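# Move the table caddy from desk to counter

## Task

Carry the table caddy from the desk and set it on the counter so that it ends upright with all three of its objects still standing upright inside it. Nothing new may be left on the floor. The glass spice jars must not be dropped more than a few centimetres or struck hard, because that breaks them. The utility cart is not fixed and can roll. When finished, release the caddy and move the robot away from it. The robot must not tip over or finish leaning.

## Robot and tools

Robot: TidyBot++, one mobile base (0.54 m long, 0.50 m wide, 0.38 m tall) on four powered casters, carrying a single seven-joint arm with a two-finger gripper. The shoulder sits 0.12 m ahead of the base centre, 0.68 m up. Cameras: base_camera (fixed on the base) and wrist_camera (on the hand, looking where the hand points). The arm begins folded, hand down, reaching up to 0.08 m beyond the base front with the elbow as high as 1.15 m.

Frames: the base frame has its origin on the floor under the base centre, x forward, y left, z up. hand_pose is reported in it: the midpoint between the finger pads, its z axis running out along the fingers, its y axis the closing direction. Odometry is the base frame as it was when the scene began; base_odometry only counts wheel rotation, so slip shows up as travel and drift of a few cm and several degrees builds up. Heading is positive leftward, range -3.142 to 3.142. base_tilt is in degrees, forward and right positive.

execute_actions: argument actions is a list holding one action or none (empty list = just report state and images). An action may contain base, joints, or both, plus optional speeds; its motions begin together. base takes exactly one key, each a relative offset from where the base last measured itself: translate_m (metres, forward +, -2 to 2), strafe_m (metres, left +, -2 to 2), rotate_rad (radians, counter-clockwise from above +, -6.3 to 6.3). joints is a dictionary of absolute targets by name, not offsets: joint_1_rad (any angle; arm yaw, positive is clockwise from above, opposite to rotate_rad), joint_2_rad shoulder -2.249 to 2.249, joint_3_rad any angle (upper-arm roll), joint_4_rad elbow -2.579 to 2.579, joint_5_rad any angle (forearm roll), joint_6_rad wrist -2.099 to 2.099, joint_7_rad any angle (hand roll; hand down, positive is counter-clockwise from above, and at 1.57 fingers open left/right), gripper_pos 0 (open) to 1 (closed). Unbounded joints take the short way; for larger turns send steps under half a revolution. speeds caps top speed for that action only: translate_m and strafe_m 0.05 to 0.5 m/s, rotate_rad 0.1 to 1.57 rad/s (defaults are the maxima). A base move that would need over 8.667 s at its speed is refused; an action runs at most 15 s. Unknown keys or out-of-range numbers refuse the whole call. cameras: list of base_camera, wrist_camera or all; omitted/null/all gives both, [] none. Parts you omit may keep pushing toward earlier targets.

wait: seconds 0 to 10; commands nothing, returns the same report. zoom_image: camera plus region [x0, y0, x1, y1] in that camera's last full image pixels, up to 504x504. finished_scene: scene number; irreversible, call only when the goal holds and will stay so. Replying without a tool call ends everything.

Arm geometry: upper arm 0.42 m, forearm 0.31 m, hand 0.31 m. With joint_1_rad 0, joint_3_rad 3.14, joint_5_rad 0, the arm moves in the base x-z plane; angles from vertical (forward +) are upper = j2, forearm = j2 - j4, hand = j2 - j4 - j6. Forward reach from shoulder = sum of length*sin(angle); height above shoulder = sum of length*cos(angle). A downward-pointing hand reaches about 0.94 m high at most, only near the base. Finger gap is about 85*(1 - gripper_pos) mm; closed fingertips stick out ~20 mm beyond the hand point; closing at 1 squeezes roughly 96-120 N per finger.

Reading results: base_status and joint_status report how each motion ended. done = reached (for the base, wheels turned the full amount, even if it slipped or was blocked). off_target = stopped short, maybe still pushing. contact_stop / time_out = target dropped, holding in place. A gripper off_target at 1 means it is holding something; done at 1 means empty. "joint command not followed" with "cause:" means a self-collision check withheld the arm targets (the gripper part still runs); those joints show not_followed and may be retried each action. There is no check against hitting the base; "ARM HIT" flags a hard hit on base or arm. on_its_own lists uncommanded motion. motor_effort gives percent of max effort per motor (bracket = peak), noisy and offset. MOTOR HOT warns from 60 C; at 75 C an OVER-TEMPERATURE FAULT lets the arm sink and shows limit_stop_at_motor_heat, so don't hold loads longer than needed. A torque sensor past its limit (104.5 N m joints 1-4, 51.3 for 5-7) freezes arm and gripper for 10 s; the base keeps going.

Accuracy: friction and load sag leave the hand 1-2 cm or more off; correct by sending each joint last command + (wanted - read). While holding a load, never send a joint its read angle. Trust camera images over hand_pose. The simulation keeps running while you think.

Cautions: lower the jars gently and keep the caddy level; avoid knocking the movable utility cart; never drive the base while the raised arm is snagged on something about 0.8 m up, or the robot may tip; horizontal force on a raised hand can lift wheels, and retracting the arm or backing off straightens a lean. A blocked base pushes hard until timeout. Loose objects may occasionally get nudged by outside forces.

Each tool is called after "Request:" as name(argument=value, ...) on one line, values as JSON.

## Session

Request:
execute_actions(actions=[])

Scene clock: 0.00 s.
base_odometry: x=+0.000 y=+0.000 heading=+0.000 (m, m, rad; odometry frame)
base_tilt: forward=+0.3 right=+0.2 (deg)
base_status: not commanded
joint_positions: joint_1_rad=+0.046 joint_2_rad=-0.356 joint_3_rad=+3.098 joint_4_rad=-2.506 joint_5_rad=+0.007 joint_6_rad=-0.893 joint_7_rad=+1.566 gripper_pos=+0.000
joint_status: not commanded
motor_effort: joint_1_rad=+0 joint_2_rad=-2 joint_3_rad=+1 joint_4_rad=+14 joint_5_rad=+0 joint_6_rad=+2 joint_7_rad=+0 (%)
hand_pose: x=+0.2656 y=-0.0025 z=+0.5942 quat_wxyz=(+0.010, +0.999, -0.003, +0.049) (m; base frame)
pictures: base_camera, wrist_camera
camera_calibration (this result's frames):
wrist_camera: T_world_to_cam=[[-0.0155858, -0.998289, -0.0563533, 0.0456669], [-0.983087, 0.0255852, -0.181343, 0.444442], [0.182474, 0.0525739, -0.981804, 0.662828], [0, 0, 0, 1]] pos_world=[0.316688, -0.000629792, 0.733937]
Images, in order (width x height): base_camera 644x364, wrist_camera 644x476.

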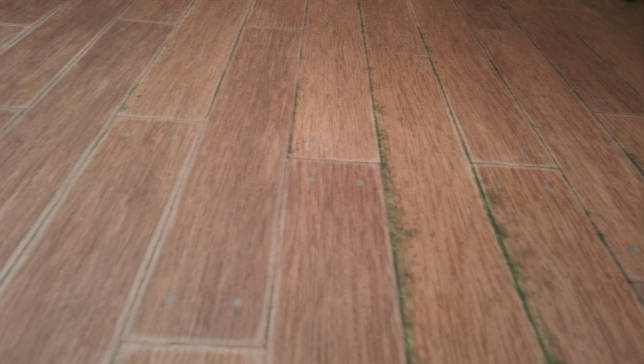

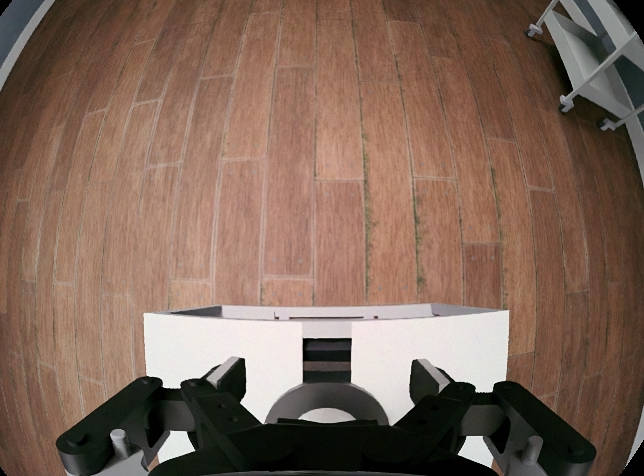

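Request:
execute_actions(actions=[{"joints":{"joint_1_rad":0,"joint_2_rad":-0.2,"joint_3_rad":3.14,"joint_4_rad":-1.22,"joint_5_rad":0,"joint_6_rad":-0.8,"joint_7_rad":1.63}}], cameras=["wrist_camera"])

Request:
execute_actions(actions=[{"base":{"rotate_rad":2.1}}], cameras=["wrist_camera"])

Request:
execute_actions(actions=[{"base":{"rotate_rad":2.1}}], cameras=["wrist_camera"])

Scene clock: 2.77 s.
base_odometry: x=+0.000 y=+0.000 heading=+0.000 (m, m, rad; odometry frame)
base_tilt: forward=+0.3 right=+0.2 (deg)
base_status: not commanded
joint_positions: joint_1_rad=+0.023 joint_2_rad=-0.218 joint_3_rad=+3.121 joint_4_rad=-1.240 joint_5_rad=+0.007 joint_6_rad=-0.834 joint_7_rad=+1.610 gripper_pos=+0.000
joint_status: all done
motor_effort: joint_1_rad=+0(1) joint_2_rad=-12(12) joint_3_rad=+1(1) joint_4_rad=+19(21) joint_5_rad=+0(1) joint_6_rad=+8(8) joint_7_rad=+0(0) (%)
hand_pose: x=+0.5946 y=+0.0004 z=+1.1691 quat_wxyz=(+0.018, +0.800, +0.016, +0.599) (m; base frame)
pictures: wrist_camera
camera_calibration (this result's frames):
wrist_camera: T_world_to_cam=[[0.0720095, -0.997347, 0.0106989, -0.0444422], [-0.199944, -0.0249435, -0.97949, 1.33956], [0.977158, 0.0683933, -0.20121, -0.217998], [0, 0, 0, 1]] pos_world=[0.484055, 0.00399852, 1.26869]
Images, in order (width x height): wrist_camera 644x476.

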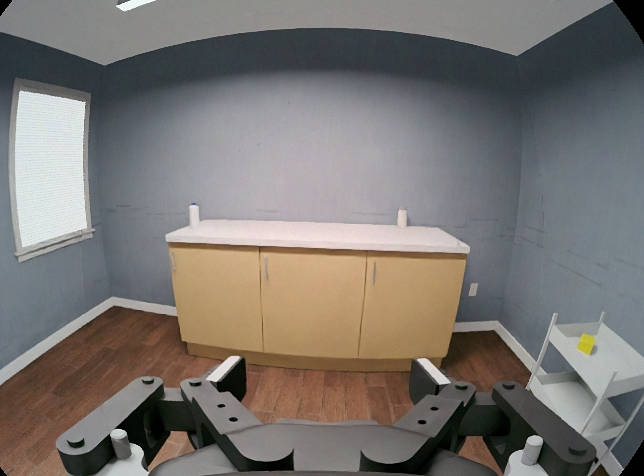

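Scene clock: 5.40 s.
base_odometry: x=+0.000 y=+0.000 heading=+2.099 (m, m, rad; odometry frame)
base_tilt: forward=+0.3 right=+0.1 (deg)
base_status: done
joint_positions: joint_1_rad=+0.015 joint_2_rad=-0.199 joint_3_rad=+3.131 joint_4_rad=-1.240 joint_5_rad=+0.007 joint_6_rad=-0.834 joint_7_rad=+1.610 gripper_pos=+0.000
joint_status: not commanded
motor_effort: joint_1_rad=+0(1) joint_2_rad=-12(15) joint_3_rad=+1(2) joint_4_rad=+19(20) joint_5_rad=+0(0) joint_6_rad=+7(9) joint_7_rad=+0(0) (%)
hand_pose: x=+0.6041 y=-0.0020 z=+1.1598 quat_wxyz=(+0.018, +0.806, +0.014, +0.592) (m; base frame)
pictures: wrist_camera
camera_calibration (this result's frames):
wrist_camera: T_world_to_cam=[[0.0698299, -0.997536, 0.00678491, -0.0415281], [-0.218954, -0.0219622, -0.975488, 1.33914], [0.973233, 0.0666327, -0.219948, -0.204888], [0, 0, 0, 1]] pos_world=[0.495513, 0.00163689, 1.26153]
Images, in order (width x height): wrist_camera 644x476.

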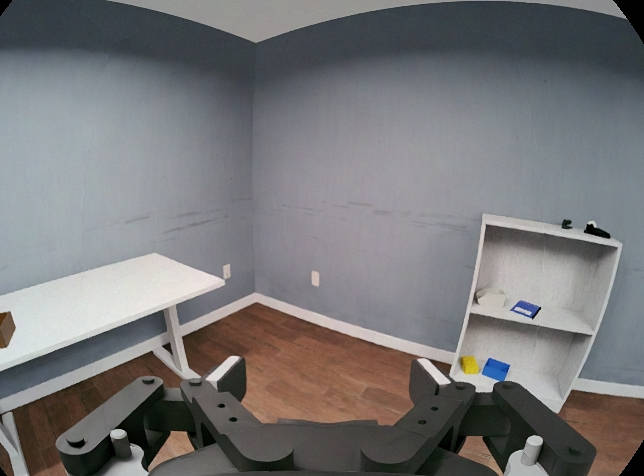

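Scene clock: 8.07 s.
base_odometry: x=+0.000 y=+0.000 heading=-2.085 (m, m, rad; odometry frame)
base_tilt: forward=+0.3 right=+0.2 (deg)
base_status: done
joint_positions: joint_1_rad=+0.013 joint_2_rad=-0.198 joint_3_rad=+3.136 joint_4_rad=-1.240 joint_5_rad=+0.007 joint_6_rad=-0.834 joint_7_rad=+1.610 gripper_pos=+0.000
joint_status: not commanded
motor_effort: joint_1_rad=-1(2) joint_2_rad=-12(15) joint_3_rad=+1(2) joint_4_rad=+19(20) joint_5_rad=+0(0) joint_6_rad=+9(8) joint_7_rad=-1(1) (%)
hand_pose: x=+0.6043 y=-0.0033 z=+1.1596 quat_wxyz=(+0.018, +0.806, +0.013, +0.591) (m; base frame)
pictures: wrist_camera
camera_calibration (this result's frames):
wrist_camera: T_world_to_cam=[[0.0679547, -0.997671, 0.00592736, -0.0407257], [-0.219369, -0.0207371, -0.975422, 1.33916], [0.973273, 0.0649842, -0.220267, -0.20472], [0, 0, 0, 1]] pos_world=[0.495786, 0.000443028, 1.2614]
Images, in order (width x height): wrist_camera 644x476.

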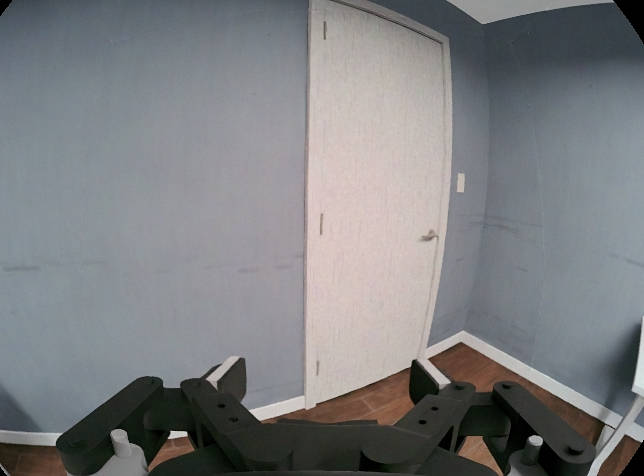

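Request:
execute_actions(actions=[{"base":{"rotate_rad":-1.056}}], cameras=["wrist_camera"])

Scene clock: 10.20 s.
base_odometry: x=+0.000 y=+0.000 heading=-3.140 (m, m, rad; odometry frame)
base_tilt: forward=+0.3 right=+0.2 (deg)
base_status: done
joint_positions: joint_1_rad=+0.009 joint_2_rad=-0.198 joint_3_rad=+3.143 joint_4_rad=-1.240 joint_5_rad=+0.007 joint_6_rad=-0.833 joint_7_rad=+1.610 gripper_pos=+0.000
joint_status: not commanded
motor_effort: joint_1_rad=+0(1) joint_2_rad=-13(14) joint_3_rad=+1(3) joint_4_rad=+19(21) joint_5_rad=+1(0) joint_6_rad=+8(8) joint_7_rad=+0(0) (%)
hand_pose: x=+0.6044 y=-0.0053 z=+1.1597 quat_wxyz=(+0.018, +0.806, +0.012, +0.592) (m; base frame)
pictures: wrist_camera
camera_calibration (this result's frames):
wrist_camera: T_world_to_cam=[[0.0651538, -0.997865, 0.00461828, -0.0395306], [-0.219109, -0.0188212, -0.975519, 1.33921], [0.973523, 0.0625468, -0.219867, -0.205279], [0, 0, 0, 1]] pos_world=[0.495852, -0.00140114, 1.26147]
Images, in order (width x height): wrist_camera 644x476.

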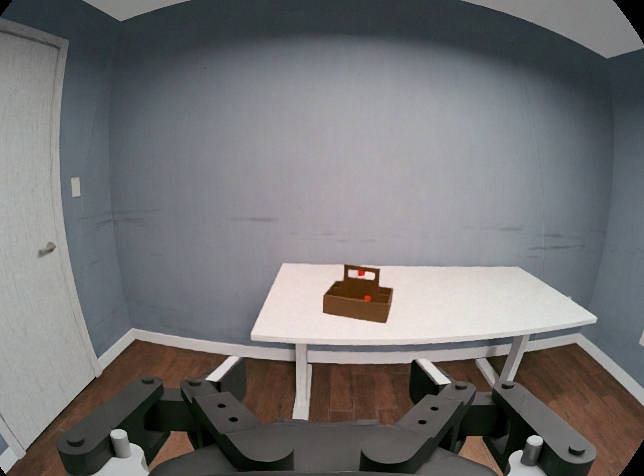

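Request:
zoom_image(camera="wrist_camera", region=[290, 240, 430, 350])

Region (290, 240, 430, 350) of wrist_camera's 644x476 image, scaled by 3.600; it fills the top 396 rows of this view, and the rest is white.

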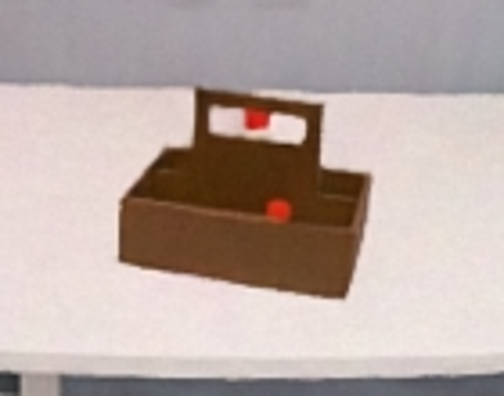

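Request:
execute_actions(actions=[{"base":{"rotate_rad":-0.36},"joints":{"joint_1_rad":0,"joint_2_rad":0.33,"joint_4_rad":-1.82,"joint_6_rad":0.45}}], cameras=[])

Request:
execute_actions(actions=[{"base":{"strafe_m":0.45}}], cameras=[])

Request:
execute_actions(actions=[{"base":{"translate_m":0.45}}])

Scene clock: 12.67 s.
base_odometry: x=+0.000 y=+0.000 heading=+2.784 (m, m, rad; odometry frame)
base_tilt: forward=+0.3 right=+0.2 (deg)
base_status: done
joint_positions: joint_1_rad=+0.009 joint_2_rad=+0.329 joint_3_rad=+3.143 joint_4_rad=-1.802 joint_5_rad=+0.007 joint_6_rad=+0.417 joint_7_rad=+1.610 gripper_pos=+0.000
joint_status: all done
motor_effort: joint_1_rad=-1(2) joint_2_rad=-31(34) joint_3_rad=+0(3) joint_4_rad=+19(22) joint_5_rad=+0(1) joint_6_rad=+9(9) joint_7_rad=+0(0) (%)
hand_pose: x=+0.8294 y=-0.0050 z=+0.8682 quat_wxyz=(+0.017, +0.756, +0.014, +0.654) (m; base frame)
pictures: none
No camera images: the call's "cameras" was empty. Leave "cameras" out to get every camera's image.

Scene clock: 14.93 s.
base_odometry: x=-0.158 y=-0.422 heading=+2.783 (m, m, rad; odometry frame)
base_tilt: forward=+0.3 right=+0.2 (deg)
base_status: done
joint_positions: joint_1_rad=+0.002 joint_2_rad=+0.329 joint_3_rad=+3.142 joint_4_rad=-1.802 joint_5_rad=+0.007 joint_6_rad=+0.417 joint_7_rad=+1.610 gripper_pos=+0.000
joint_status: not commanded
motor_effort: joint_1_rad=+0(3) joint_2_rad=-31(33) joint_3_rad=+0(2) joint_4_rad=+19(19) joint_5_rad=+0(0) joint_6_rad=+9(8) joint_7_rad=+0(0) (%)
hand_pose: x=+0.8294 y=+0.0008 z=+0.8682 quat_wxyz=(+0.015, +0.756, +0.017, +0.654) (m; base frame)
pictures: none
No camera images: the call's "cameras" was empty. Leave "cameras" out to get every camera's image.

Scene clock: 17.17 s.
base_odometry: x=-0.580 y=-0.264 heading=+2.784 (m, m, rad; odometry frame)
base_tilt: forward=+0.3 right=+0.2 (deg)
base_status: done
joint_positions: joint_1_rad=+0.002 joint_2_rad=+0.332 joint_3_rad=+3.142 joint_4_rad=-1.803 joint_5_rad=+0.007 joint_6_rad=+0.418 joint_7_rad=+1.610 gripper_pos=+0.000
joint_status: not commanded
motor_effort: joint_1_rad=-1(2) joint_2_rad=-32(34) joint_3_rad=+0(1) joint_4_rad=+20(21) joint_5_rad=+0(1) joint_6_rad=+9(9) joint_7_rad=+0(0) (%)
hand_pose: x=+0.8297 y=+0.0008 z=+0.8662 quat_wxyz=(+0.014, +0.757, +0.017, +0.653) (m; base frame)
pictures: base_camera, wrist_camera
camera_calibration (this result's frames):
wrist_camera: T_world_to_cam=[[0.0798861, -0.996656, 0.0171606, -0.0697966], [-0.0624662, -0.0221872, -0.9978, 0.991685], [0.994845, 0.0786385, -0.0640298, -0.642257], [0, 0, 0, 1]] pos_world=[0.706468, 0.0029456, 0.949578]
Images, in order (width x height): base_camera 644x364, wrist_camera 644x476.

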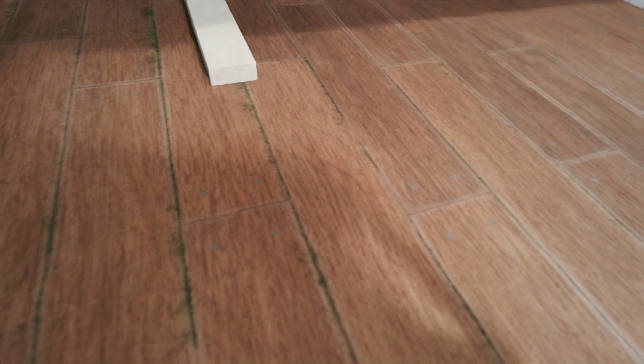

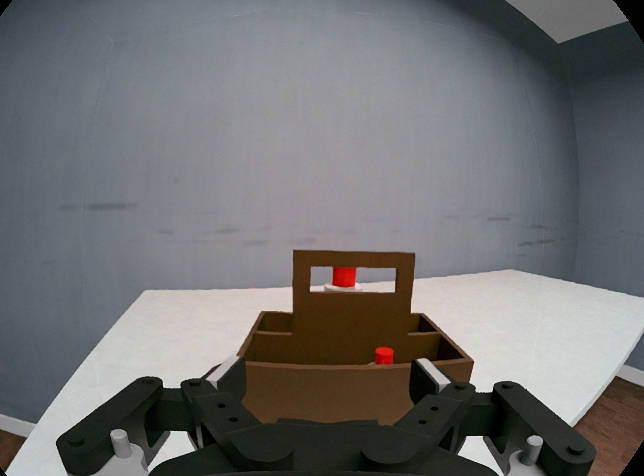

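Request:
execute_actions(actions=[{"base":{"strafe_m":-0.035},"joints":{"joint_6_rad":0.60,"joint_7_rad":0.05,"gripper_pos":0.55}}], cameras=["wrist_camera"])

Scene clock: 19.30 s.
base_odometry: x=-0.568 y=-0.231 heading=+2.784 (m, m, rad; odometry frame)
base_tilt: forward=+0.3 right=+0.2 (deg)
base_status: done
joint_positions: joint_1_rad=+0.004 joint_2_rad=+0.332 joint_3_rad=+3.142 joint_4_rad=-1.803 joint_5_rad=+0.007 joint_6_rad=+0.566 joint_7_rad=+0.050 gripper_pos=+0.550
joint_status: all done
motor_effort: joint_1_rad=-1(2) joint_2_rad=-31(33) joint_3_rad=+0(2) joint_4_rad=+19(19) joint_5_rad=+0(0) joint_6_rad=+9(9) joint_7_rad=+0(0) (%)
hand_pose: x=+0.8331 y=-0.0004 z=+0.9122 quat_wxyz=(-0.486, +0.513, -0.485, +0.514) (m; base frame)
pictures: wrist_camera
camera_calibration (this result's frames):
wrist_camera: T_world_to_cam=[[0.0776724, -0.0389151, -0.996219, 0.854523], [0.0839298, 0.995946, -0.0323607, 0.0355414], [0.99344, -0.0810989, 0.0806236, -0.773358], [0, 0, 0, 1]] pos_world=[0.698929, -0.0648619, 0.914794]
Images, in order (width x height): wrist_camera 644x476.

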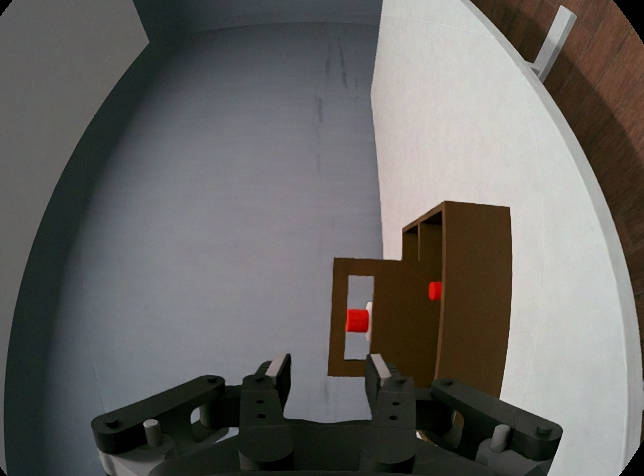

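Request:
execute_actions(actions=[{"base":{"strafe_m":-0.02}}], cameras=[])

Request:
execute_actions(actions=[{"base":{"translate_m":0.12},"speeds":{"translate_m":0.1}}], cameras=["wrist_camera"])

Scene clock: 20.33 s.
base_odometry: x=-0.561 y=-0.212 heading=+2.785 (m, m, rad; odometry frame)
base_tilt: forward=+0.3 right=+0.2 (deg)
base_status: done
joint_positions: joint_1_rad=+0.006 joint_2_rad=+0.332 joint_3_rad=+3.143 joint_4_rad=-1.803 joint_5_rad=+0.007 joint_6_rad=+0.566 joint_7_rad=+0.050 gripper_pos=+0.550
joint_status: not commanded
motor_effort: joint_1_rad=+0(4) joint_2_rad=-31(33) joint_3_rad=+0(3) joint_4_rad=+19(19) joint_5_rad=+1(1) joint_6_rad=+9(10) joint_7_rad=+0(0) (%)
hand_pose: x=+0.8331 y=-0.0024 z=+0.9122 quat_wxyz=(-0.486, +0.512, -0.486, +0.515) (m; base frame)
pictures: none
No camera images: the call's "cameras" was empty. Leave "cameras" out to get every camera's image.

Scene clock: 22.10 s.
base_odometry: x=-0.673 y=-0.170 heading=+2.784 (m, m, rad; odometry frame)
base_tilt: forward=+0.3 right=+0.2 (deg)
base_status: done
joint_positions: joint_1_rad=+0.006 joint_2_rad=+0.331 joint_3_rad=+3.143 joint_4_rad=-1.804 joint_5_rad=+0.007 joint_6_rad=+0.567 joint_7_rad=+0.050 gripper_pos=+0.550
joint_status: not commanded
motor_effort: joint_1_rad=+0(1) joint_2_rad=-31(34) joint_3_rad=+0(0) joint_4_rad=+19(21) joint_5_rad=+0(1) joint_6_rad=+9(9) joint_7_rad=+0(0) (%)
hand_pose: x=+0.8327 y=-0.0024 z=+0.9130 quat_wxyz=(-0.486, +0.512, -0.486, +0.516) (m; base frame)
pictures: wrist_camera
camera_calibration (this result's frames):
wrist_camera: T_world_to_cam=[[0.0794153, -0.0393864, -0.996063, 0.85374], [0.0867854, 0.995698, -0.0324526, 0.0352438], [0.993057, -0.0838665, 0.0824919, -0.774642], [0, 0, 0, 1]] pos_world=[0.698405, -0.0664331, 0.915424]
Images, in order (width x height): wrist_camera 644x476.

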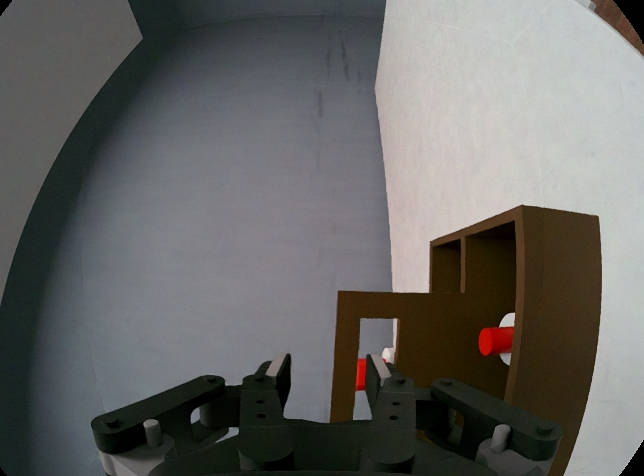

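Request:
execute_actions(actions=[{"joints":{"joint_4_rad":-1.87,"joint_6_rad":0.64}}], cameras=["wrist_camera"])

Scene clock: 23.00 s.
base_odometry: x=-0.673 y=-0.170 heading=+2.784 (m, m, rad; odometry frame)
base_tilt: forward=+0.3 right=+0.1 (deg)
base_status: not commanded
joint_positions: joint_1_rad=+0.006 joint_2_rad=+0.331 joint_3_rad=+3.143 joint_4_rad=-1.852 joint_5_rad=+0.007 joint_6_rad=+0.605 joint_7_rad=+0.050 gripper_pos=+0.550
joint_status: all done
motor_effort: joint_1_rad=+0(1) joint_2_rad=-31(32) joint_3_rad=+0(0) joint_4_rad=+18(19) joint_5_rad=+0(1) joint_6_rad=+9(9) joint_7_rad=-1(0) (%)
hand_pose: x=+0.8243 y=-0.0023 z=+0.8969 quat_wxyz=(-0.483, +0.515, -0.488, +0.513) (m; base frame)
pictures: wrist_camera
camera_calibration (this result's frames):
wrist_camera: T_world_to_cam=[[0.0682132, -0.0391479, -0.996902, 0.848315], [0.0862037, 0.995724, -0.0332031, 0.036484], [0.99394, -0.0836718, 0.0712962, -0.755612], [0, 0, 0, 1]] pos_world=[0.690022, -0.0663417, 0.900771]
Images, in order (width x height): wrist_camera 644x476.

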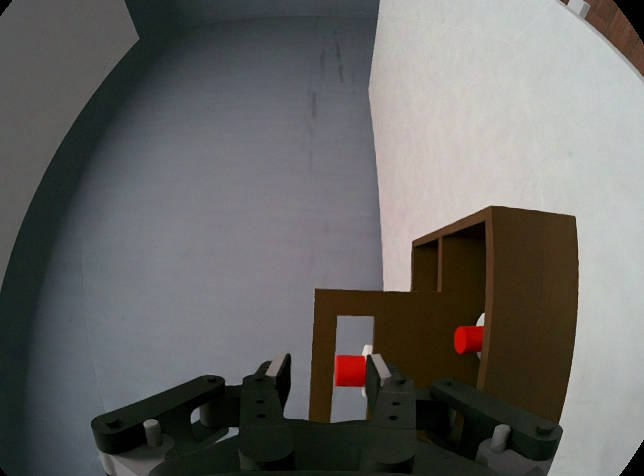

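Request:
execute_actions(actions=[{"joints":{"joint_6_rad":0.665}}], cameras=[])

Request:
execute_actions(actions=[{"base":{"translate_m":0.05},"speeds":{"translate_m":0.05}}], cameras=["wrist_camera"])

Scene clock: 23.70 s.
base_odometry: x=-0.673 y=-0.170 heading=+2.784 (m, m, rad; odometry frame)
base_tilt: forward=+0.3 right=+0.1 (deg)
base_status: not commanded
joint_positions: joint_1_rad=+0.006 joint_2_rad=+0.331 joint_3_rad=+3.143 joint_4_rad=-1.852 joint_5_rad=+0.007 joint_6_rad=+0.633 joint_7_rad=+0.050 gripper_pos=+0.550
joint_status: all done
motor_effort: joint_1_rad=+0(0) joint_2_rad=-31(32) joint_3_rad=+0(0) joint_4_rad=+19(20) joint_5_rad=+1(0) joint_6_rad=+9(10) joint_7_rad=+0(0) (%)
hand_pose: x=+0.8242 y=-0.0022 z=+0.9057 quat_wxyz=(-0.490, +0.508, -0.481, +0.520) (m; base frame)
pictures: none
No camera images: the call's "cameras" was empty. Leave "cameras" out to get every camera's image.

Scene clock: 25.13 s.
base_odometry: x=-0.720 y=-0.152 heading=+2.784 (m, m, rad; odometry frame)
base_tilt: forward=+0.3 right=+0.1 (deg)
base_status: done
joint_positions: joint_1_rad=+0.006 joint_2_rad=+0.331 joint_3_rad=+3.143 joint_4_rad=-1.852 joint_5_rad=+0.007 joint_6_rad=+0.633 joint_7_rad=+0.050 gripper_pos=+0.550
joint_status: not commanded
motor_effort: joint_1_rad=+0(2) joint_2_rad=-32(34) joint_3_rad=+0(1) joint_4_rad=+19(19) joint_5_rad=+1(1) joint_6_rad=+9(9) joint_7_rad=+0(0) (%)
hand_pose: x=+0.8242 y=-0.0022 z=+0.9060 quat_wxyz=(-0.490, +0.508, -0.481, +0.520) (m; base frame)
pictures: wrist_camera
camera_calibration (this result's frames):
wrist_camera: T_world_to_cam=[[0.0969507, -0.0392184, -0.994516, 0.831542], [0.0869524, 0.995737, -0.03079, 0.0339391], [0.991484, -0.0834905, 0.0999475, -0.780057], [0, 0, 0, 1]] pos_world=[0.689844, -0.0663099, 0.905992]
Images, in order (width x height): wrist_camera 644x476.

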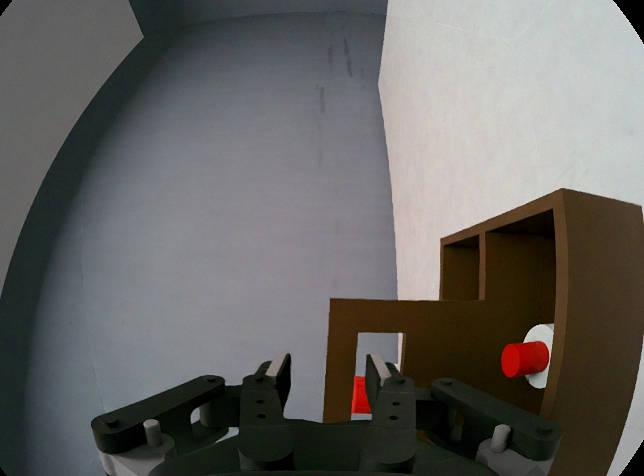

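Request:
execute_actions(actions=[{"base":{"translate_m":0.04},"speeds":{"translate_m":0.05}}], cameras=["wrist_camera"])

Scene clock: 26.53 s.
base_odometry: x=-0.758 y=-0.138 heading=+2.784 (m, m, rad; odometry frame)
base_tilt: forward=+0.3 right=+0.2 (deg)
base_status: done
joint_positions: joint_1_rad=+0.006 joint_2_rad=+0.330 joint_3_rad=+3.143 joint_4_rad=-1.852 joint_5_rad=+0.007 joint_6_rad=+0.633 joint_7_rad=+0.050 gripper_pos=+0.550
joint_status: not commanded
motor_effort: joint_1_rad=+0(2) joint_2_rad=-32(34) joint_3_rad=+0(1) joint_4_rad=+20(20) joint_5_rad=+1(1) joint_6_rad=+9(9) joint_7_rad=+0(0) (%)
hand_pose: x=+0.8241 y=-0.0022 z=+0.9062 quat_wxyz=(-0.490, +0.507, -0.481, +0.520) (m; base frame)
pictures: wrist_camera
camera_calibration (this result's frames):
wrist_camera: T_world_to_cam=[[0.0973152, -0.0392198, -0.994481, 0.831397], [0.0869622, 0.995737, -0.0307596, 0.0339135], [0.991447, -0.0834888, 0.100311, -0.780314], [0, 0, 0, 1]] pos_world=[0.689783, -0.0663092, 0.906125]
Images, in order (width x height): wrist_camera 644x476.

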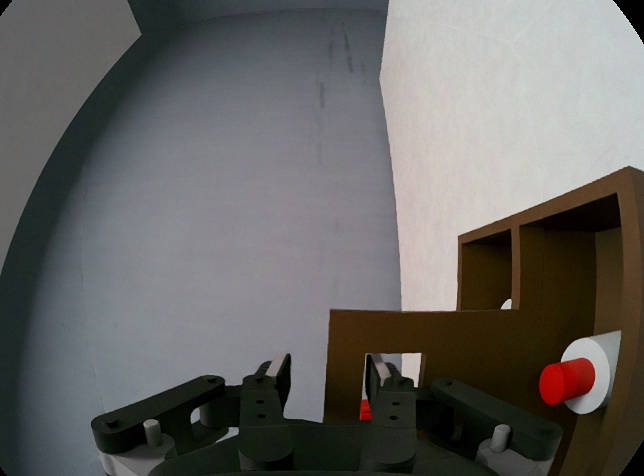

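Request:
execute_actions(actions=[{"joints":{"gripper_pos":1.0}}], cameras=["wrist_camera"])

Scene clock: 27.57 s.
base_odometry: x=-0.758 y=-0.138 heading=+2.784 (m, m, rad; odometry frame)
base_tilt: forward=+0.3 right=+0.2 (deg)
base_status: not commanded
joint_positions: joint_1_rad=+0.006 joint_2_rad=+0.336 joint_3_rad=+3.143 joint_4_rad=-1.861 joint_5_rad=+0.007 joint_6_rad=+0.638 joint_7_rad=+0.050 gripper_pos=+0.836
joint_status: gripper_pos off_target (ended at +0.836, target +1.000)
motor_effort: joint_1_rad=+0(2) joint_2_rad=-32(35) joint_3_rad=+1(1) joint_4_rad=+20(22) joint_5_rad=+2(2) joint_6_rad=+10(12) joint_7_rad=+1(2) (%)
hand_pose: x=+0.8238 y=-0.0022 z=+0.8986 quat_wxyz=(-0.488, +0.510, -0.484, +0.517) (m; base frame)
pictures: wrist_camera
camera_calibration (this result's frames):
wrist_camera: T_world_to_cam=[[0.0872331, -0.0391362, -0.995419, 0.833026], [0.0866239, 0.995741, -0.0315576, 0.0346933], [0.992415, -0.0834742, 0.0902517, -0.770998], [0, 0, 0, 1]] pos_world=[0.689477, -0.0663025, 0.899889]
Images, in order (width x height): wrist_camera 644x476.

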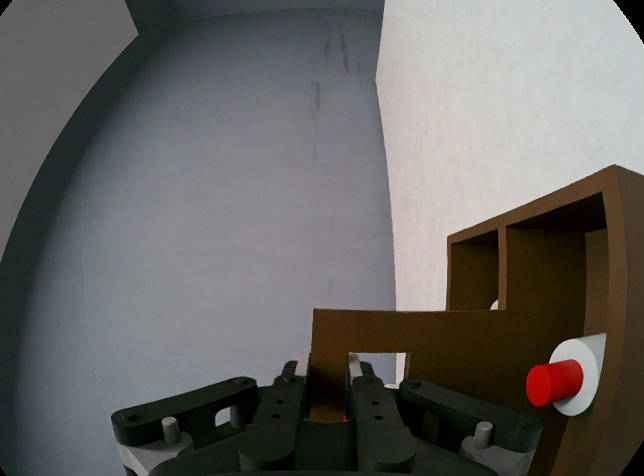

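Request:
execute_actions(actions=[{"joints":{"joint_2_rad":0.22,"joint_4_rad":-1.62,"joint_6_rad":0.35,"gripper_pos":1.0}}], cameras=["wrist_camera"])

Request:
execute_actions(actions=[{"joints":{"joint_2_rad":0.0,"joint_4_rad":-1.15,"joint_6_rad":-0.34,"gripper_pos":1.0}}], cameras=["wrist_camera"])

Scene clock: 29.17 s.
base_odometry: x=-0.758 y=-0.138 heading=+2.784 (m, m, rad; odometry frame)
base_tilt: forward=+0.3 right=+0.2 (deg)
base_status: not commanded
joint_positions: joint_1_rad=+0.006 joint_2_rad=+0.266 joint_3_rad=+3.143 joint_4_rad=-1.672 joint_5_rad=+0.007 joint_6_rad=+0.352 joint_7_rad=+0.050 gripper_pos=+0.836
joint_status: joint_2_rad off_target (ended at +0.266, target +0.220); joint_4_rad off_target (ended at -1.672, target -1.620); gripper_pos off_target (ended at +0.836, target +1.000); the others done
motor_effort: joint_1_rad=+0(1) joint_2_rad=-38(41) joint_3_rad=+0(2) joint_4_rad=+27(27) joint_5_rad=+0(2) joint_6_rad=+14(15) joint_7_rad=-1(2) (%)
hand_pose: x=+0.8343 y=-0.0028 z=+0.9699 quat_wxyz=(-0.481, +0.517, -0.491, +0.511) (m; base frame)
pictures: wrist_camera
camera_calibration (this result's frames):
wrist_camera: T_world_to_cam=[[0.0597009, -0.0399557, -0.997416, 0.927941], [0.0875015, 0.995562, -0.034644, 0.0389264], [0.994374, -0.0852072, 0.0629321, -0.763049], [0, 0, 0, 1]] pos_world=[0.699951, -0.0666944, 0.974912]
Images, in order (width x height): wrist_camera 644x476.

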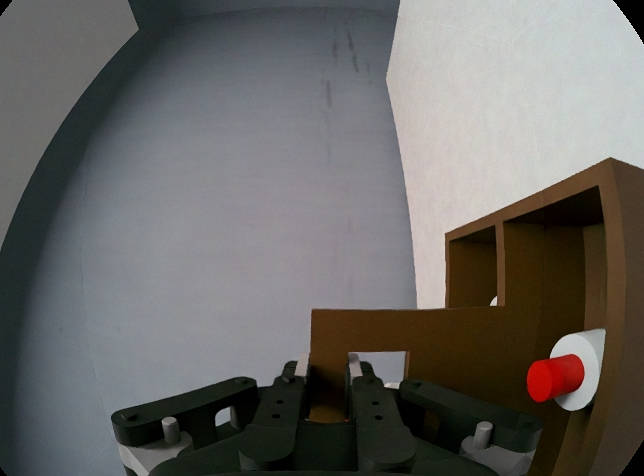

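Scene clock: 31.07 s.
base_odometry: x=-0.758 y=-0.138 heading=+2.784 (m, m, rad; odometry frame)
base_tilt: forward=+0.3 right=+0.2 (deg)
base_status: not commanded
joint_positions: joint_1_rad=+0.006 joint_2_rad=+0.030 joint_3_rad=+3.143 joint_4_rad=-1.195 joint_5_rad=+0.007 joint_6_rad=-0.340 joint_7_rad=+0.050 gripper_pos=+0.836
joint_status: joint_4_rad off_target (ended at -1.195, target -1.150); gripper_pos off_target (ended at +0.836, target +1.000); the others done
motor_effort: joint_1_rad=-1(1) joint_2_rad=-28(41) joint_3_rad=+0(0) joint_4_rad=+27(29) joint_5_rad=+0(0) joint_6_rad=+14(16) joint_7_rad=+0(0) (%)
hand_pose: x=+0.7389 y=-0.0037 z=+1.2107 quat_wxyz=(-0.485, +0.510, -0.487, +0.518) (m; base frame)
pictures: wrist_camera
camera_calibration (this result's frames):
wrist_camera: T_world_to_cam=[[0.0812227, -0.0402424, -0.995883, 1.15607], [0.0930239, 0.995129, -0.032625, 0.0499983], [0.992345, -0.0899911, 0.0845706, -0.708119], [0, 0, 0, 1]] pos_world=[0.604148, -0.0669561, 1.21283]
Images, in order (width x height): wrist_camera 644x476.

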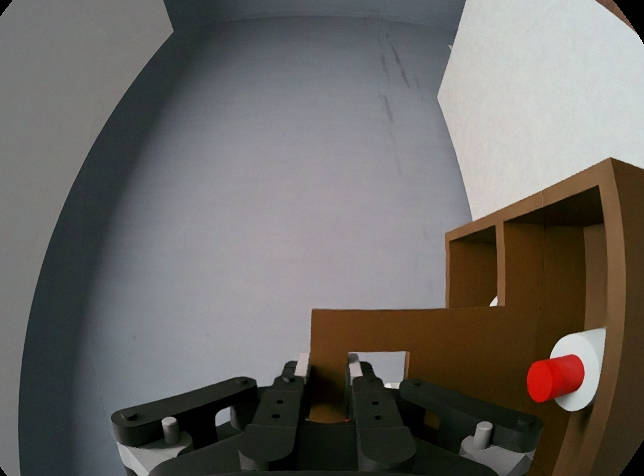

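Request:
execute_actions(actions=[{"base":{"rotate_rad":-2.85},"speeds":{"rotate_rad":0.5}}])

Scene clock: 37.80 s.
base_odometry: x=-0.758 y=-0.138 heading=-0.066 (m, m, rad; odometry frame)
base_tilt: forward=+0.3 right=+0.2 (deg)
base_status: done
joint_positions: joint_1_rad=+0.004 joint_2_rad=+0.030 joint_3_rad=+3.143 joint_4_rad=-1.195 joint_5_rad=+0.007 joint_6_rad=-0.340 joint_7_rad=+0.050 gripper_pos=+0.836
joint_status: not commanded
motor_effort: joint_1_rad=+1(4) joint_2_rad=-28(30) joint_3_rad=+1(3) joint_4_rad=+26(28) joint_5_rad=+0(1) joint_6_rad=+14(14) joint_7_rad=+0(1) (%)
hand_pose: x=+0.7389 y=-0.0027 z=+1.2104 quat_wxyz=(-0.485, +0.511, -0.486, +0.517) (m; base frame)
pictures: base_camera, wrist_camera
camera_calibration (this result's frames):
wrist_camera: T_world_to_cam=[[0.0804146, -0.0401274, -0.995953, 1.15651], [0.0914127, 0.995275, -0.0327193, 0.0502979], [0.992561, -0.0884117, 0.0837028, -0.707137], [0, 0, 0, 1]] pos_world=[0.604278, -0.0661716, 1.21267]
Images, in order (width x height): base_camera 644x364, wrist_camera 644x476.

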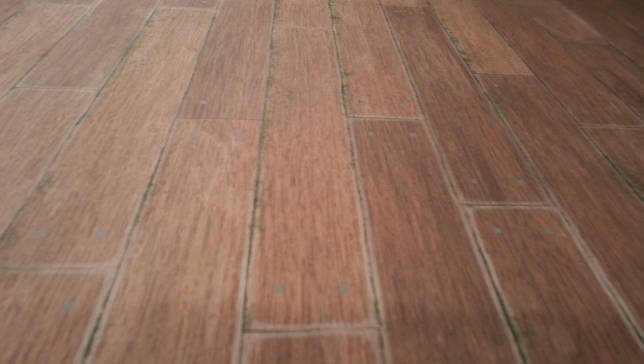

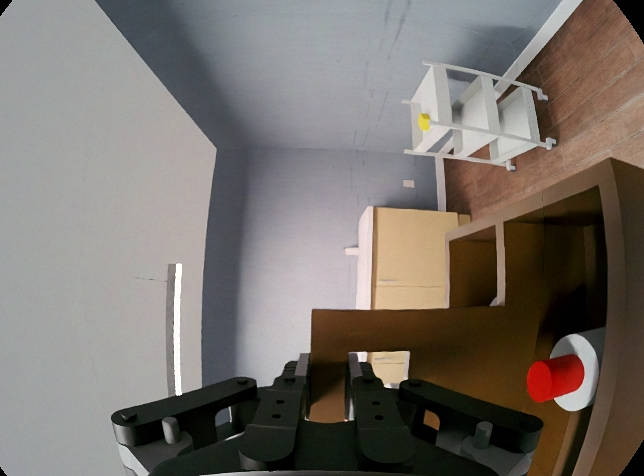

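Request:
execute_actions(actions=[{"base":{"strafe_m":0.4},"speeds":{"strafe_m":0.3}}], cameras=[])

Request:
execute_actions(actions=[{"base":{"translate_m":1.8},"speeds":{"translate_m":0.4}}])

Scene clock: 40.23 s.
base_odometry: x=-0.731 y=+0.261 heading=-0.067 (m, m, rad; odometry frame)
base_tilt: forward=+0.3 right=+0.1 (deg)
base_status: done
joint_positions: joint_1_rad=+0.003 joint_2_rad=+0.030 joint_3_rad=+3.142 joint_4_rad=-1.195 joint_5_rad=+0.007 joint_6_rad=-0.341 joint_7_rad=+0.050 gripper_pos=+0.836
joint_status: not commanded
motor_effort: joint_1_rad=+0(3) joint_2_rad=-29(31) joint_3_rad=+0(2) joint_4_rad=+27(28) joint_5_rad=+0(0) joint_6_rad=+14(15) joint_7_rad=-1(1) (%)
hand_pose: x=+0.7389 y=-0.0016 z=+1.2103 quat_wxyz=(-0.485, +0.511, -0.486, +0.516) (m; base frame)
pictures: none
No camera images: the call's "cameras" was empty. Leave "cameras" out to get every camera's image.

Scene clock: 45.87 s.
base_odometry: x=+1.065 y=+0.143 heading=-0.066 (m, m, rad; odometry frame)
base_tilt: forward=+0.3 right=+0.2 (deg)
base_status: done
joint_positions: joint_1_rad=+0.003 joint_2_rad=+0.037 joint_3_rad=+3.142 joint_4_rad=-1.195 joint_5_rad=+0.007 joint_6_rad=-0.343 joint_7_rad=+0.050 gripper_pos=+0.836
joint_status: not commanded
motor_effort: joint_1_rad=+0(1) joint_2_rad=-29(32) joint_3_rad=+0(1) joint_4_rad=+27(28) joint_5_rad=+0(0) joint_6_rad=+13(14) joint_7_rad=-1(1) (%)
hand_pose: x=+0.7426 y=-0.0017 z=+1.2052 quat_wxyz=(-0.483, +0.514, -0.488, +0.514) (m; base frame)
pictures: base_camera, wrist_camera
camera_calibration (this result's frames):
wrist_camera: T_world_to_cam=[[0.0707953, -0.0398969, -0.996693, 1.15913], [0.0893223, 0.995439, -0.0335021, 0.0512239], [0.993484, -0.0866551, 0.0740361, -0.699287], [0, 0, 0, 1]] pos_world=[0.608094, -0.0653414, 1.20878]
Images, in order (width x height): base_camera 644x364, wrist_camera 644x476.

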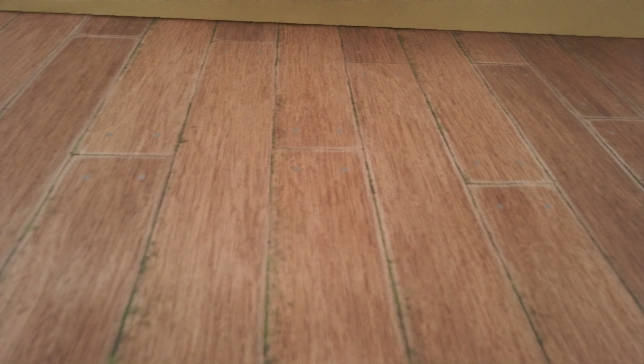

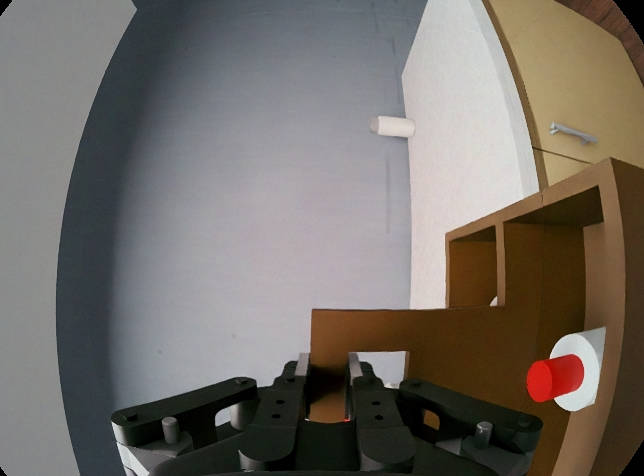

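Request:
execute_actions(actions=[{"base":{"translate_m":0.55},"speeds":{"translate_m":0.25}}])

Request:
execute_actions(actions=[{"joints":{"joint_4_rad":-1.50,"joint_6_rad":0.03,"gripper_pos":1.0}}], cameras=["wrist_camera"])

Scene clock: 49.10 s.
base_odometry: x=+1.614 y=+0.107 heading=-0.066 (m, m, rad; odometry frame)
base_tilt: forward=+0.3 right=+0.2 (deg)
base_status: done
joint_positions: joint_1_rad=+0.003 joint_2_rad=+0.038 joint_3_rad=+3.142 joint_4_rad=-1.195 joint_5_rad=+0.007 joint_6_rad=-0.344 joint_7_rad=+0.050 gripper_pos=+0.836
joint_status: not commanded
motor_effort: joint_1_rad=+0(1) joint_2_rad=-29(33) joint_3_rad=+1(2) joint_4_rad=+27(28) joint_5_rad=+0(0) joint_6_rad=+14(14) joint_7_rad=-1(1) (%)
hand_pose: x=+0.7429 y=-0.0017 z=+1.2046 quat_wxyz=(-0.483, +0.514, -0.489, +0.514) (m; base frame)
pictures: base_camera, wrist_camera
camera_calibration (this result's frames):
wrist_camera: T_world_to_cam=[[0.0694926, -0.0398913, -0.996785, 1.15954], [0.0892822, 0.995439, -0.033613, 0.0513339], [0.993579, -0.0866593, 0.0727372, -0.698129], [0, 0, 0, 1]] pos_world=[0.608484, -0.0653434, 1.20832]
Images, in order (width x height): base_camera 644x364, wrist_camera 644x476.

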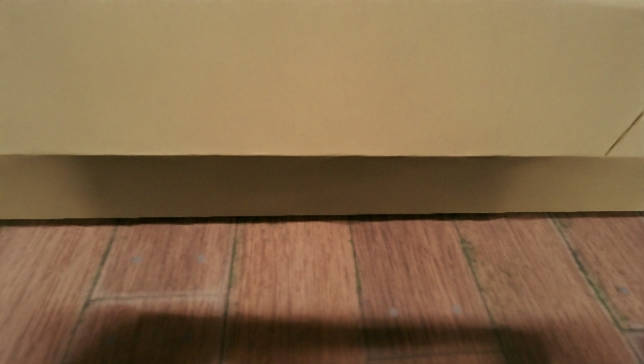

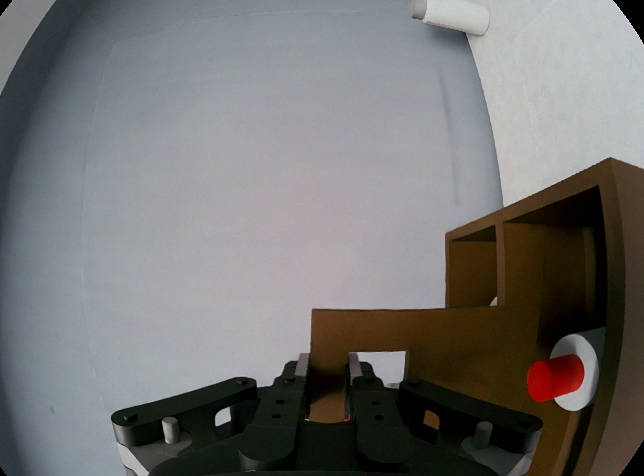

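Scene clock: 50.60 s.
base_odometry: x=+1.614 y=+0.107 heading=-0.066 (m, m, rad; odometry frame)
base_tilt: forward=+0.3 right=+0.2 (deg)
base_status: not commanded
joint_positions: joint_1_rad=+0.003 joint_2_rad=+0.037 joint_3_rad=+3.142 joint_4_rad=-1.518 joint_5_rad=+0.007 joint_6_rad=-0.039 joint_7_rad=+0.050 gripper_pos=+0.836
joint_status: joint_6_rad off_target (ended at -0.039, target +0.030); gripper_pos off_target (ended at +0.836, target +1.000); the others done
motor_effort: joint_1_rad=+0(0) joint_2_rad=-30(32) joint_3_rad=+0(0) joint_4_rad=+28(30) joint_5_rad=+0(0) joint_6_rad=+14(14) joint_7_rad=-1(0) (%)
hand_pose: x=+0.7602 y=-0.0011 z=+1.0997 quat_wxyz=(-0.479, +0.519, -0.492, +0.509) (m; base frame)
pictures: wrist_camera
camera_calibration (this result's frames):
wrist_camera: T_world_to_cam=[[0.0518829, -0.0400733, -0.997849, 1.06835], [0.0865714, 0.995614, -0.0354823, 0.0497954], [0.994894, -0.0845442, 0.0551245, -0.689225], [0, 0, 0, 1]] pos_world=[0.625966, -0.0650349, 1.10581]
Images, in order (width x height): wrist_camera 644x476.

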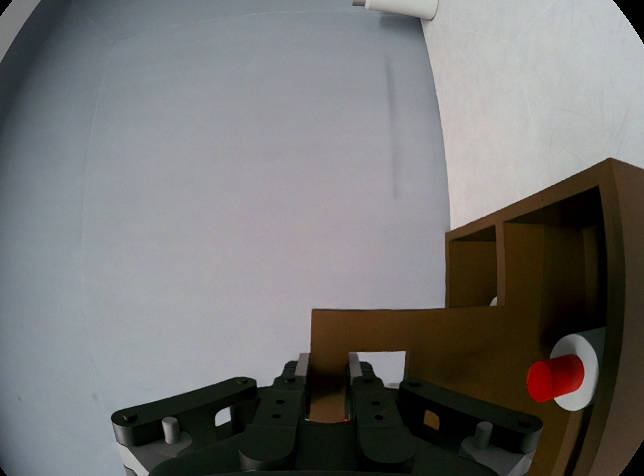

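Request:
execute_actions(actions=[{"joints":{"joint_4_rad":-1.56,"joint_6_rad":0.12,"gripper_pos":1.0}}], cameras=[])

Request:
execute_actions(actions=[{"joints":{"joint_4_rad":-1.62,"joint_6_rad":0.16,"gripper_pos":1.0}}], cameras=["wrist_camera"])

Scene clock: 51.53 s.
base_odometry: x=+1.614 y=+0.107 heading=-0.066 (m, m, rad; odometry frame)
base_tilt: forward=+0.3 right=+0.1 (deg)
base_status: not commanded
joint_positions: joint_1_rad=+0.003 joint_2_rad=+0.037 joint_3_rad=+3.142 joint_4_rad=-1.577 joint_5_rad=+0.007 joint_6_rad=+0.052 joint_7_rad=+0.050 gripper_pos=+0.836
joint_status: joint_6_rad off_target (ended at +0.052, target +0.120); gripper_pos off_target (ended at +0.836, target +1.000); the others done
motor_effort: joint_1_rad=+0(0) joint_2_rad=-30(31) joint_3_rad=+1(0) joint_4_rad=+28(29) joint_5_rad=+0(0) joint_6_rad=+14(14) joint_7_rad=-1(0) (%)
hand_pose: x=+0.7600 y=-0.0009 z=+1.0916 quat_wxyz=(-0.487, +0.511, -0.484, +0.517) (m; base frame)
pictures: none
No camera images: the call's "cameras" was empty. Leave "cameras" out to get every camera's image.

Scene clock: 52.30 s.
base_odometry: x=+1.614 y=+0.107 heading=-0.066 (m, m, rad; odometry frame)
base_tilt: forward=+0.3 right=+0.2 (deg)
base_status: not commanded
joint_positions: joint_1_rad=+0.003 joint_2_rad=+0.032 joint_3_rad=+3.142 joint_4_rad=-1.613 joint_5_rad=+0.007 joint_6_rad=+0.107 joint_7_rad=+0.050 gripper_pos=+0.836
joint_status: gripper_pos off_target (ended at +0.836, target +1.000); the others done
motor_effort: joint_1_rad=+0(1) joint_2_rad=-26(30) joint_3_rad=+1(0) joint_4_rad=+25(28) joint_5_rad=+1(2) joint_6_rad=+12(14) joint_7_rad=+1(1) (%)
hand_pose: x=+0.7571 y=-0.0007 z=+1.0894 quat_wxyz=(-0.493, +0.505, -0.478, +0.523) (m; base frame)
pictures: wrist_camera
camera_calibration (this result's frames):
wrist_camera: T_world_to_cam=[[0.108628, -0.0401661, -0.993271, 1.01035], [0.0874305, 0.995697, -0.0307025, 0.0435137], [0.99023, -0.083507, 0.111672, -0.743616], [0, 0, 0, 1]] pos_world=[0.622794, -0.0648418, 1.08793]
Images, in order (width x height): wrist_camera 644x476.

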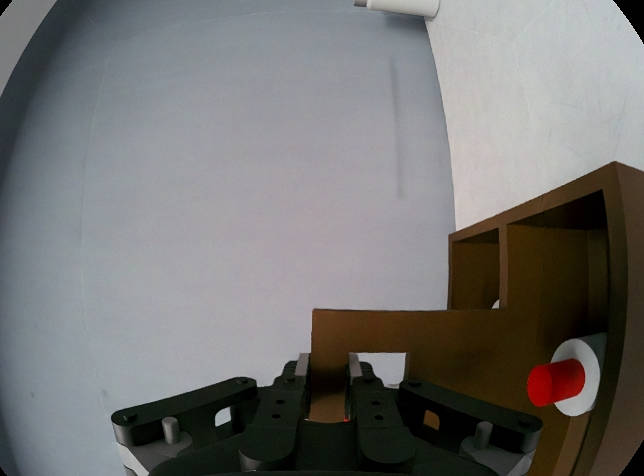

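Request:
execute_actions(actions=[{"joints":{"gripper_pos":0.55,"joint_6_rad":0.07,"joint_2_rad":0.03}}], cameras=["wrist_camera"])

Scene clock: 53.20 s.
base_odometry: x=+1.614 y=+0.107 heading=-0.066 (m, m, rad; odometry frame)
base_tilt: forward=+0.3 right=+0.2 (deg)
base_status: not commanded
joint_positions: joint_1_rad=+0.003 joint_2_rad=+0.034 joint_3_rad=+3.142 joint_4_rad=-1.613 joint_5_rad=+0.007 joint_6_rad=+0.102 joint_7_rad=+0.050 gripper_pos=+0.550
joint_status: all done
motor_effort: joint_1_rad=+0(2) joint_2_rad=-23(27) joint_3_rad=+0(1) joint_4_rad=+21(26) joint_5_rad=+0(2) joint_6_rad=+9(11) joint_7_rad=+0(1) (%)
hand_pose: x=+0.7579 y=-0.0008 z=+1.0865 quat_wxyz=(-0.491, +0.507, -0.480, +0.521) (m; base frame)
pictures: wrist_camera
camera_calibration (this result's frames):
wrist_camera: T_world_to_cam=[[0.101031, -0.0401463, -0.994073, 1.01394], [0.0872343, 0.995695, -0.0313458, 0.0442162], [0.991051, -0.0835504, 0.104099, -0.736464], [0, 0, 0, 1]] pos_world=[0.623577, -0.0648518, 1.08598]
Images, in order (width x height): wrist_camera 644x476.

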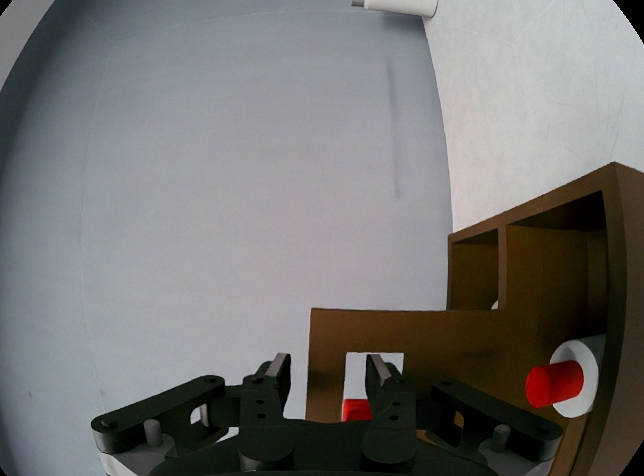

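Bar is centred between the fingers now; back out.

Request:
execute_actions(actions=[{"base":{"translate_m":-0.07},"speeds":{"translate_m":0.05}}], cameras=["wrist_camera"])

Scene clock: 55.10 s.
base_odometry: x=+1.544 y=+0.111 heading=-0.066 (m, m, rad; odometry frame)
base_tilt: forward=+0.3 right=+0.1 (deg)
base_status: done
joint_positions: joint_1_rad=+0.003 joint_2_rad=+0.033 joint_3_rad=+3.142 joint_4_rad=-1.613 joint_5_rad=+0.007 joint_6_rad=+0.101 joint_7_rad=+0.050 gripper_pos=+0.550
joint_status: not commanded
motor_effort: joint_1_rad=-1(1) joint_2_rad=-22(28) joint_3_rad=+1(2) joint_4_rad=+21(23) joint_5_rad=+0(1) joint_6_rad=+9(9) joint_7_rad=+0(0) (%)
hand_pose: x=+0.7576 y=-0.0008 z=+1.0869 quat_wxyz=(-0.491, +0.506, -0.480, +0.521) (m; base frame)
pictures: wrist_camera
camera_calibration (this result's frames):
wrist_camera: T_world_to_cam=[[0.101712, -0.0401489, -0.994003, 1.01385], [0.0872563, 0.995694, -0.0312886, 0.0441795], [0.99098, -0.0835506, 0.104777, -0.736877], [0, 0, 0, 1]] pos_world=[0.623254, -0.0648506, 1.08636]
Images, in order (width x height): wrist_camera 644x476.

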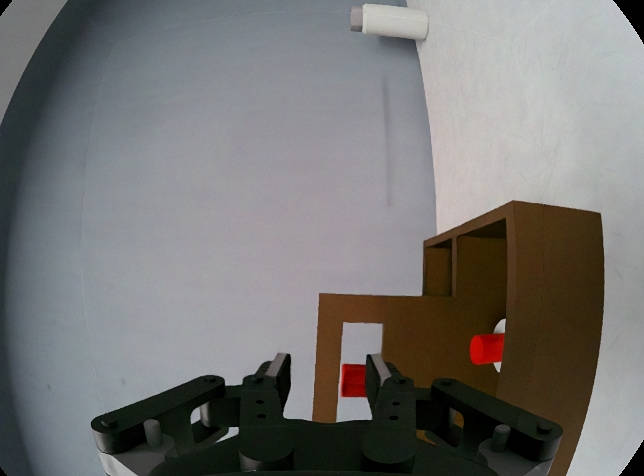

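Request:
execute_actions(actions=[{"base":{"translate_m":-0.35},"joints":{"joint_7_rad":1.6}}], cameras=["wrist_camera"])

Scene clock: 57.27 s.
base_odometry: x=+1.194 y=+0.135 heading=-0.066 (m, m, rad; odometry frame)
base_tilt: forward=+0.3 right=+0.2 (deg)
base_status: done
joint_positions: joint_1_rad=+0.003 joint_2_rad=+0.026 joint_3_rad=+3.142 joint_4_rad=-1.613 joint_5_rad=+0.007 joint_6_rad=+0.101 joint_7_rad=+1.600 gripper_pos=+0.550
joint_status: all done
motor_effort: joint_1_rad=+0(3) joint_2_rad=-22(27) joint_3_rad=+1(2) joint_4_rad=+22(23) joint_5_rad=+0(1) joint_6_rad=+8(10) joint_7_rad=+0(0) (%)
hand_pose: x=+0.7549 y=-0.0006 z=+1.0910 quat_wxyz=(+0.014, +0.695, +0.012, +0.718) (m; base frame)
pictures: wrist_camera
camera_calibration (this result's frames):
wrist_camera: T_world_to_cam=[[0.0722051, -0.997137, 0.0224679, -0.0691319], [0.115621, -0.0140067, -0.993195, 1.07179], [0.990666, 0.0743115, 0.114278, -0.744646], [0, 0, 0, 1]] pos_world=[0.618766, 0.00141408, 1.15114]
Images, in order (width x height): wrist_camera 644x476.

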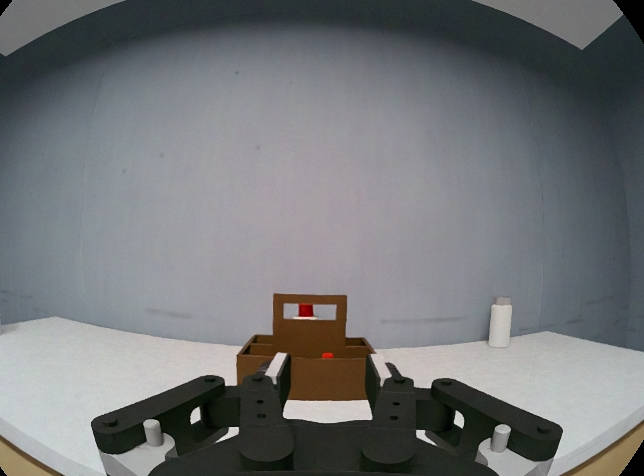

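Request:
finished_scene(scene=2)

The scene is finished: the task was done.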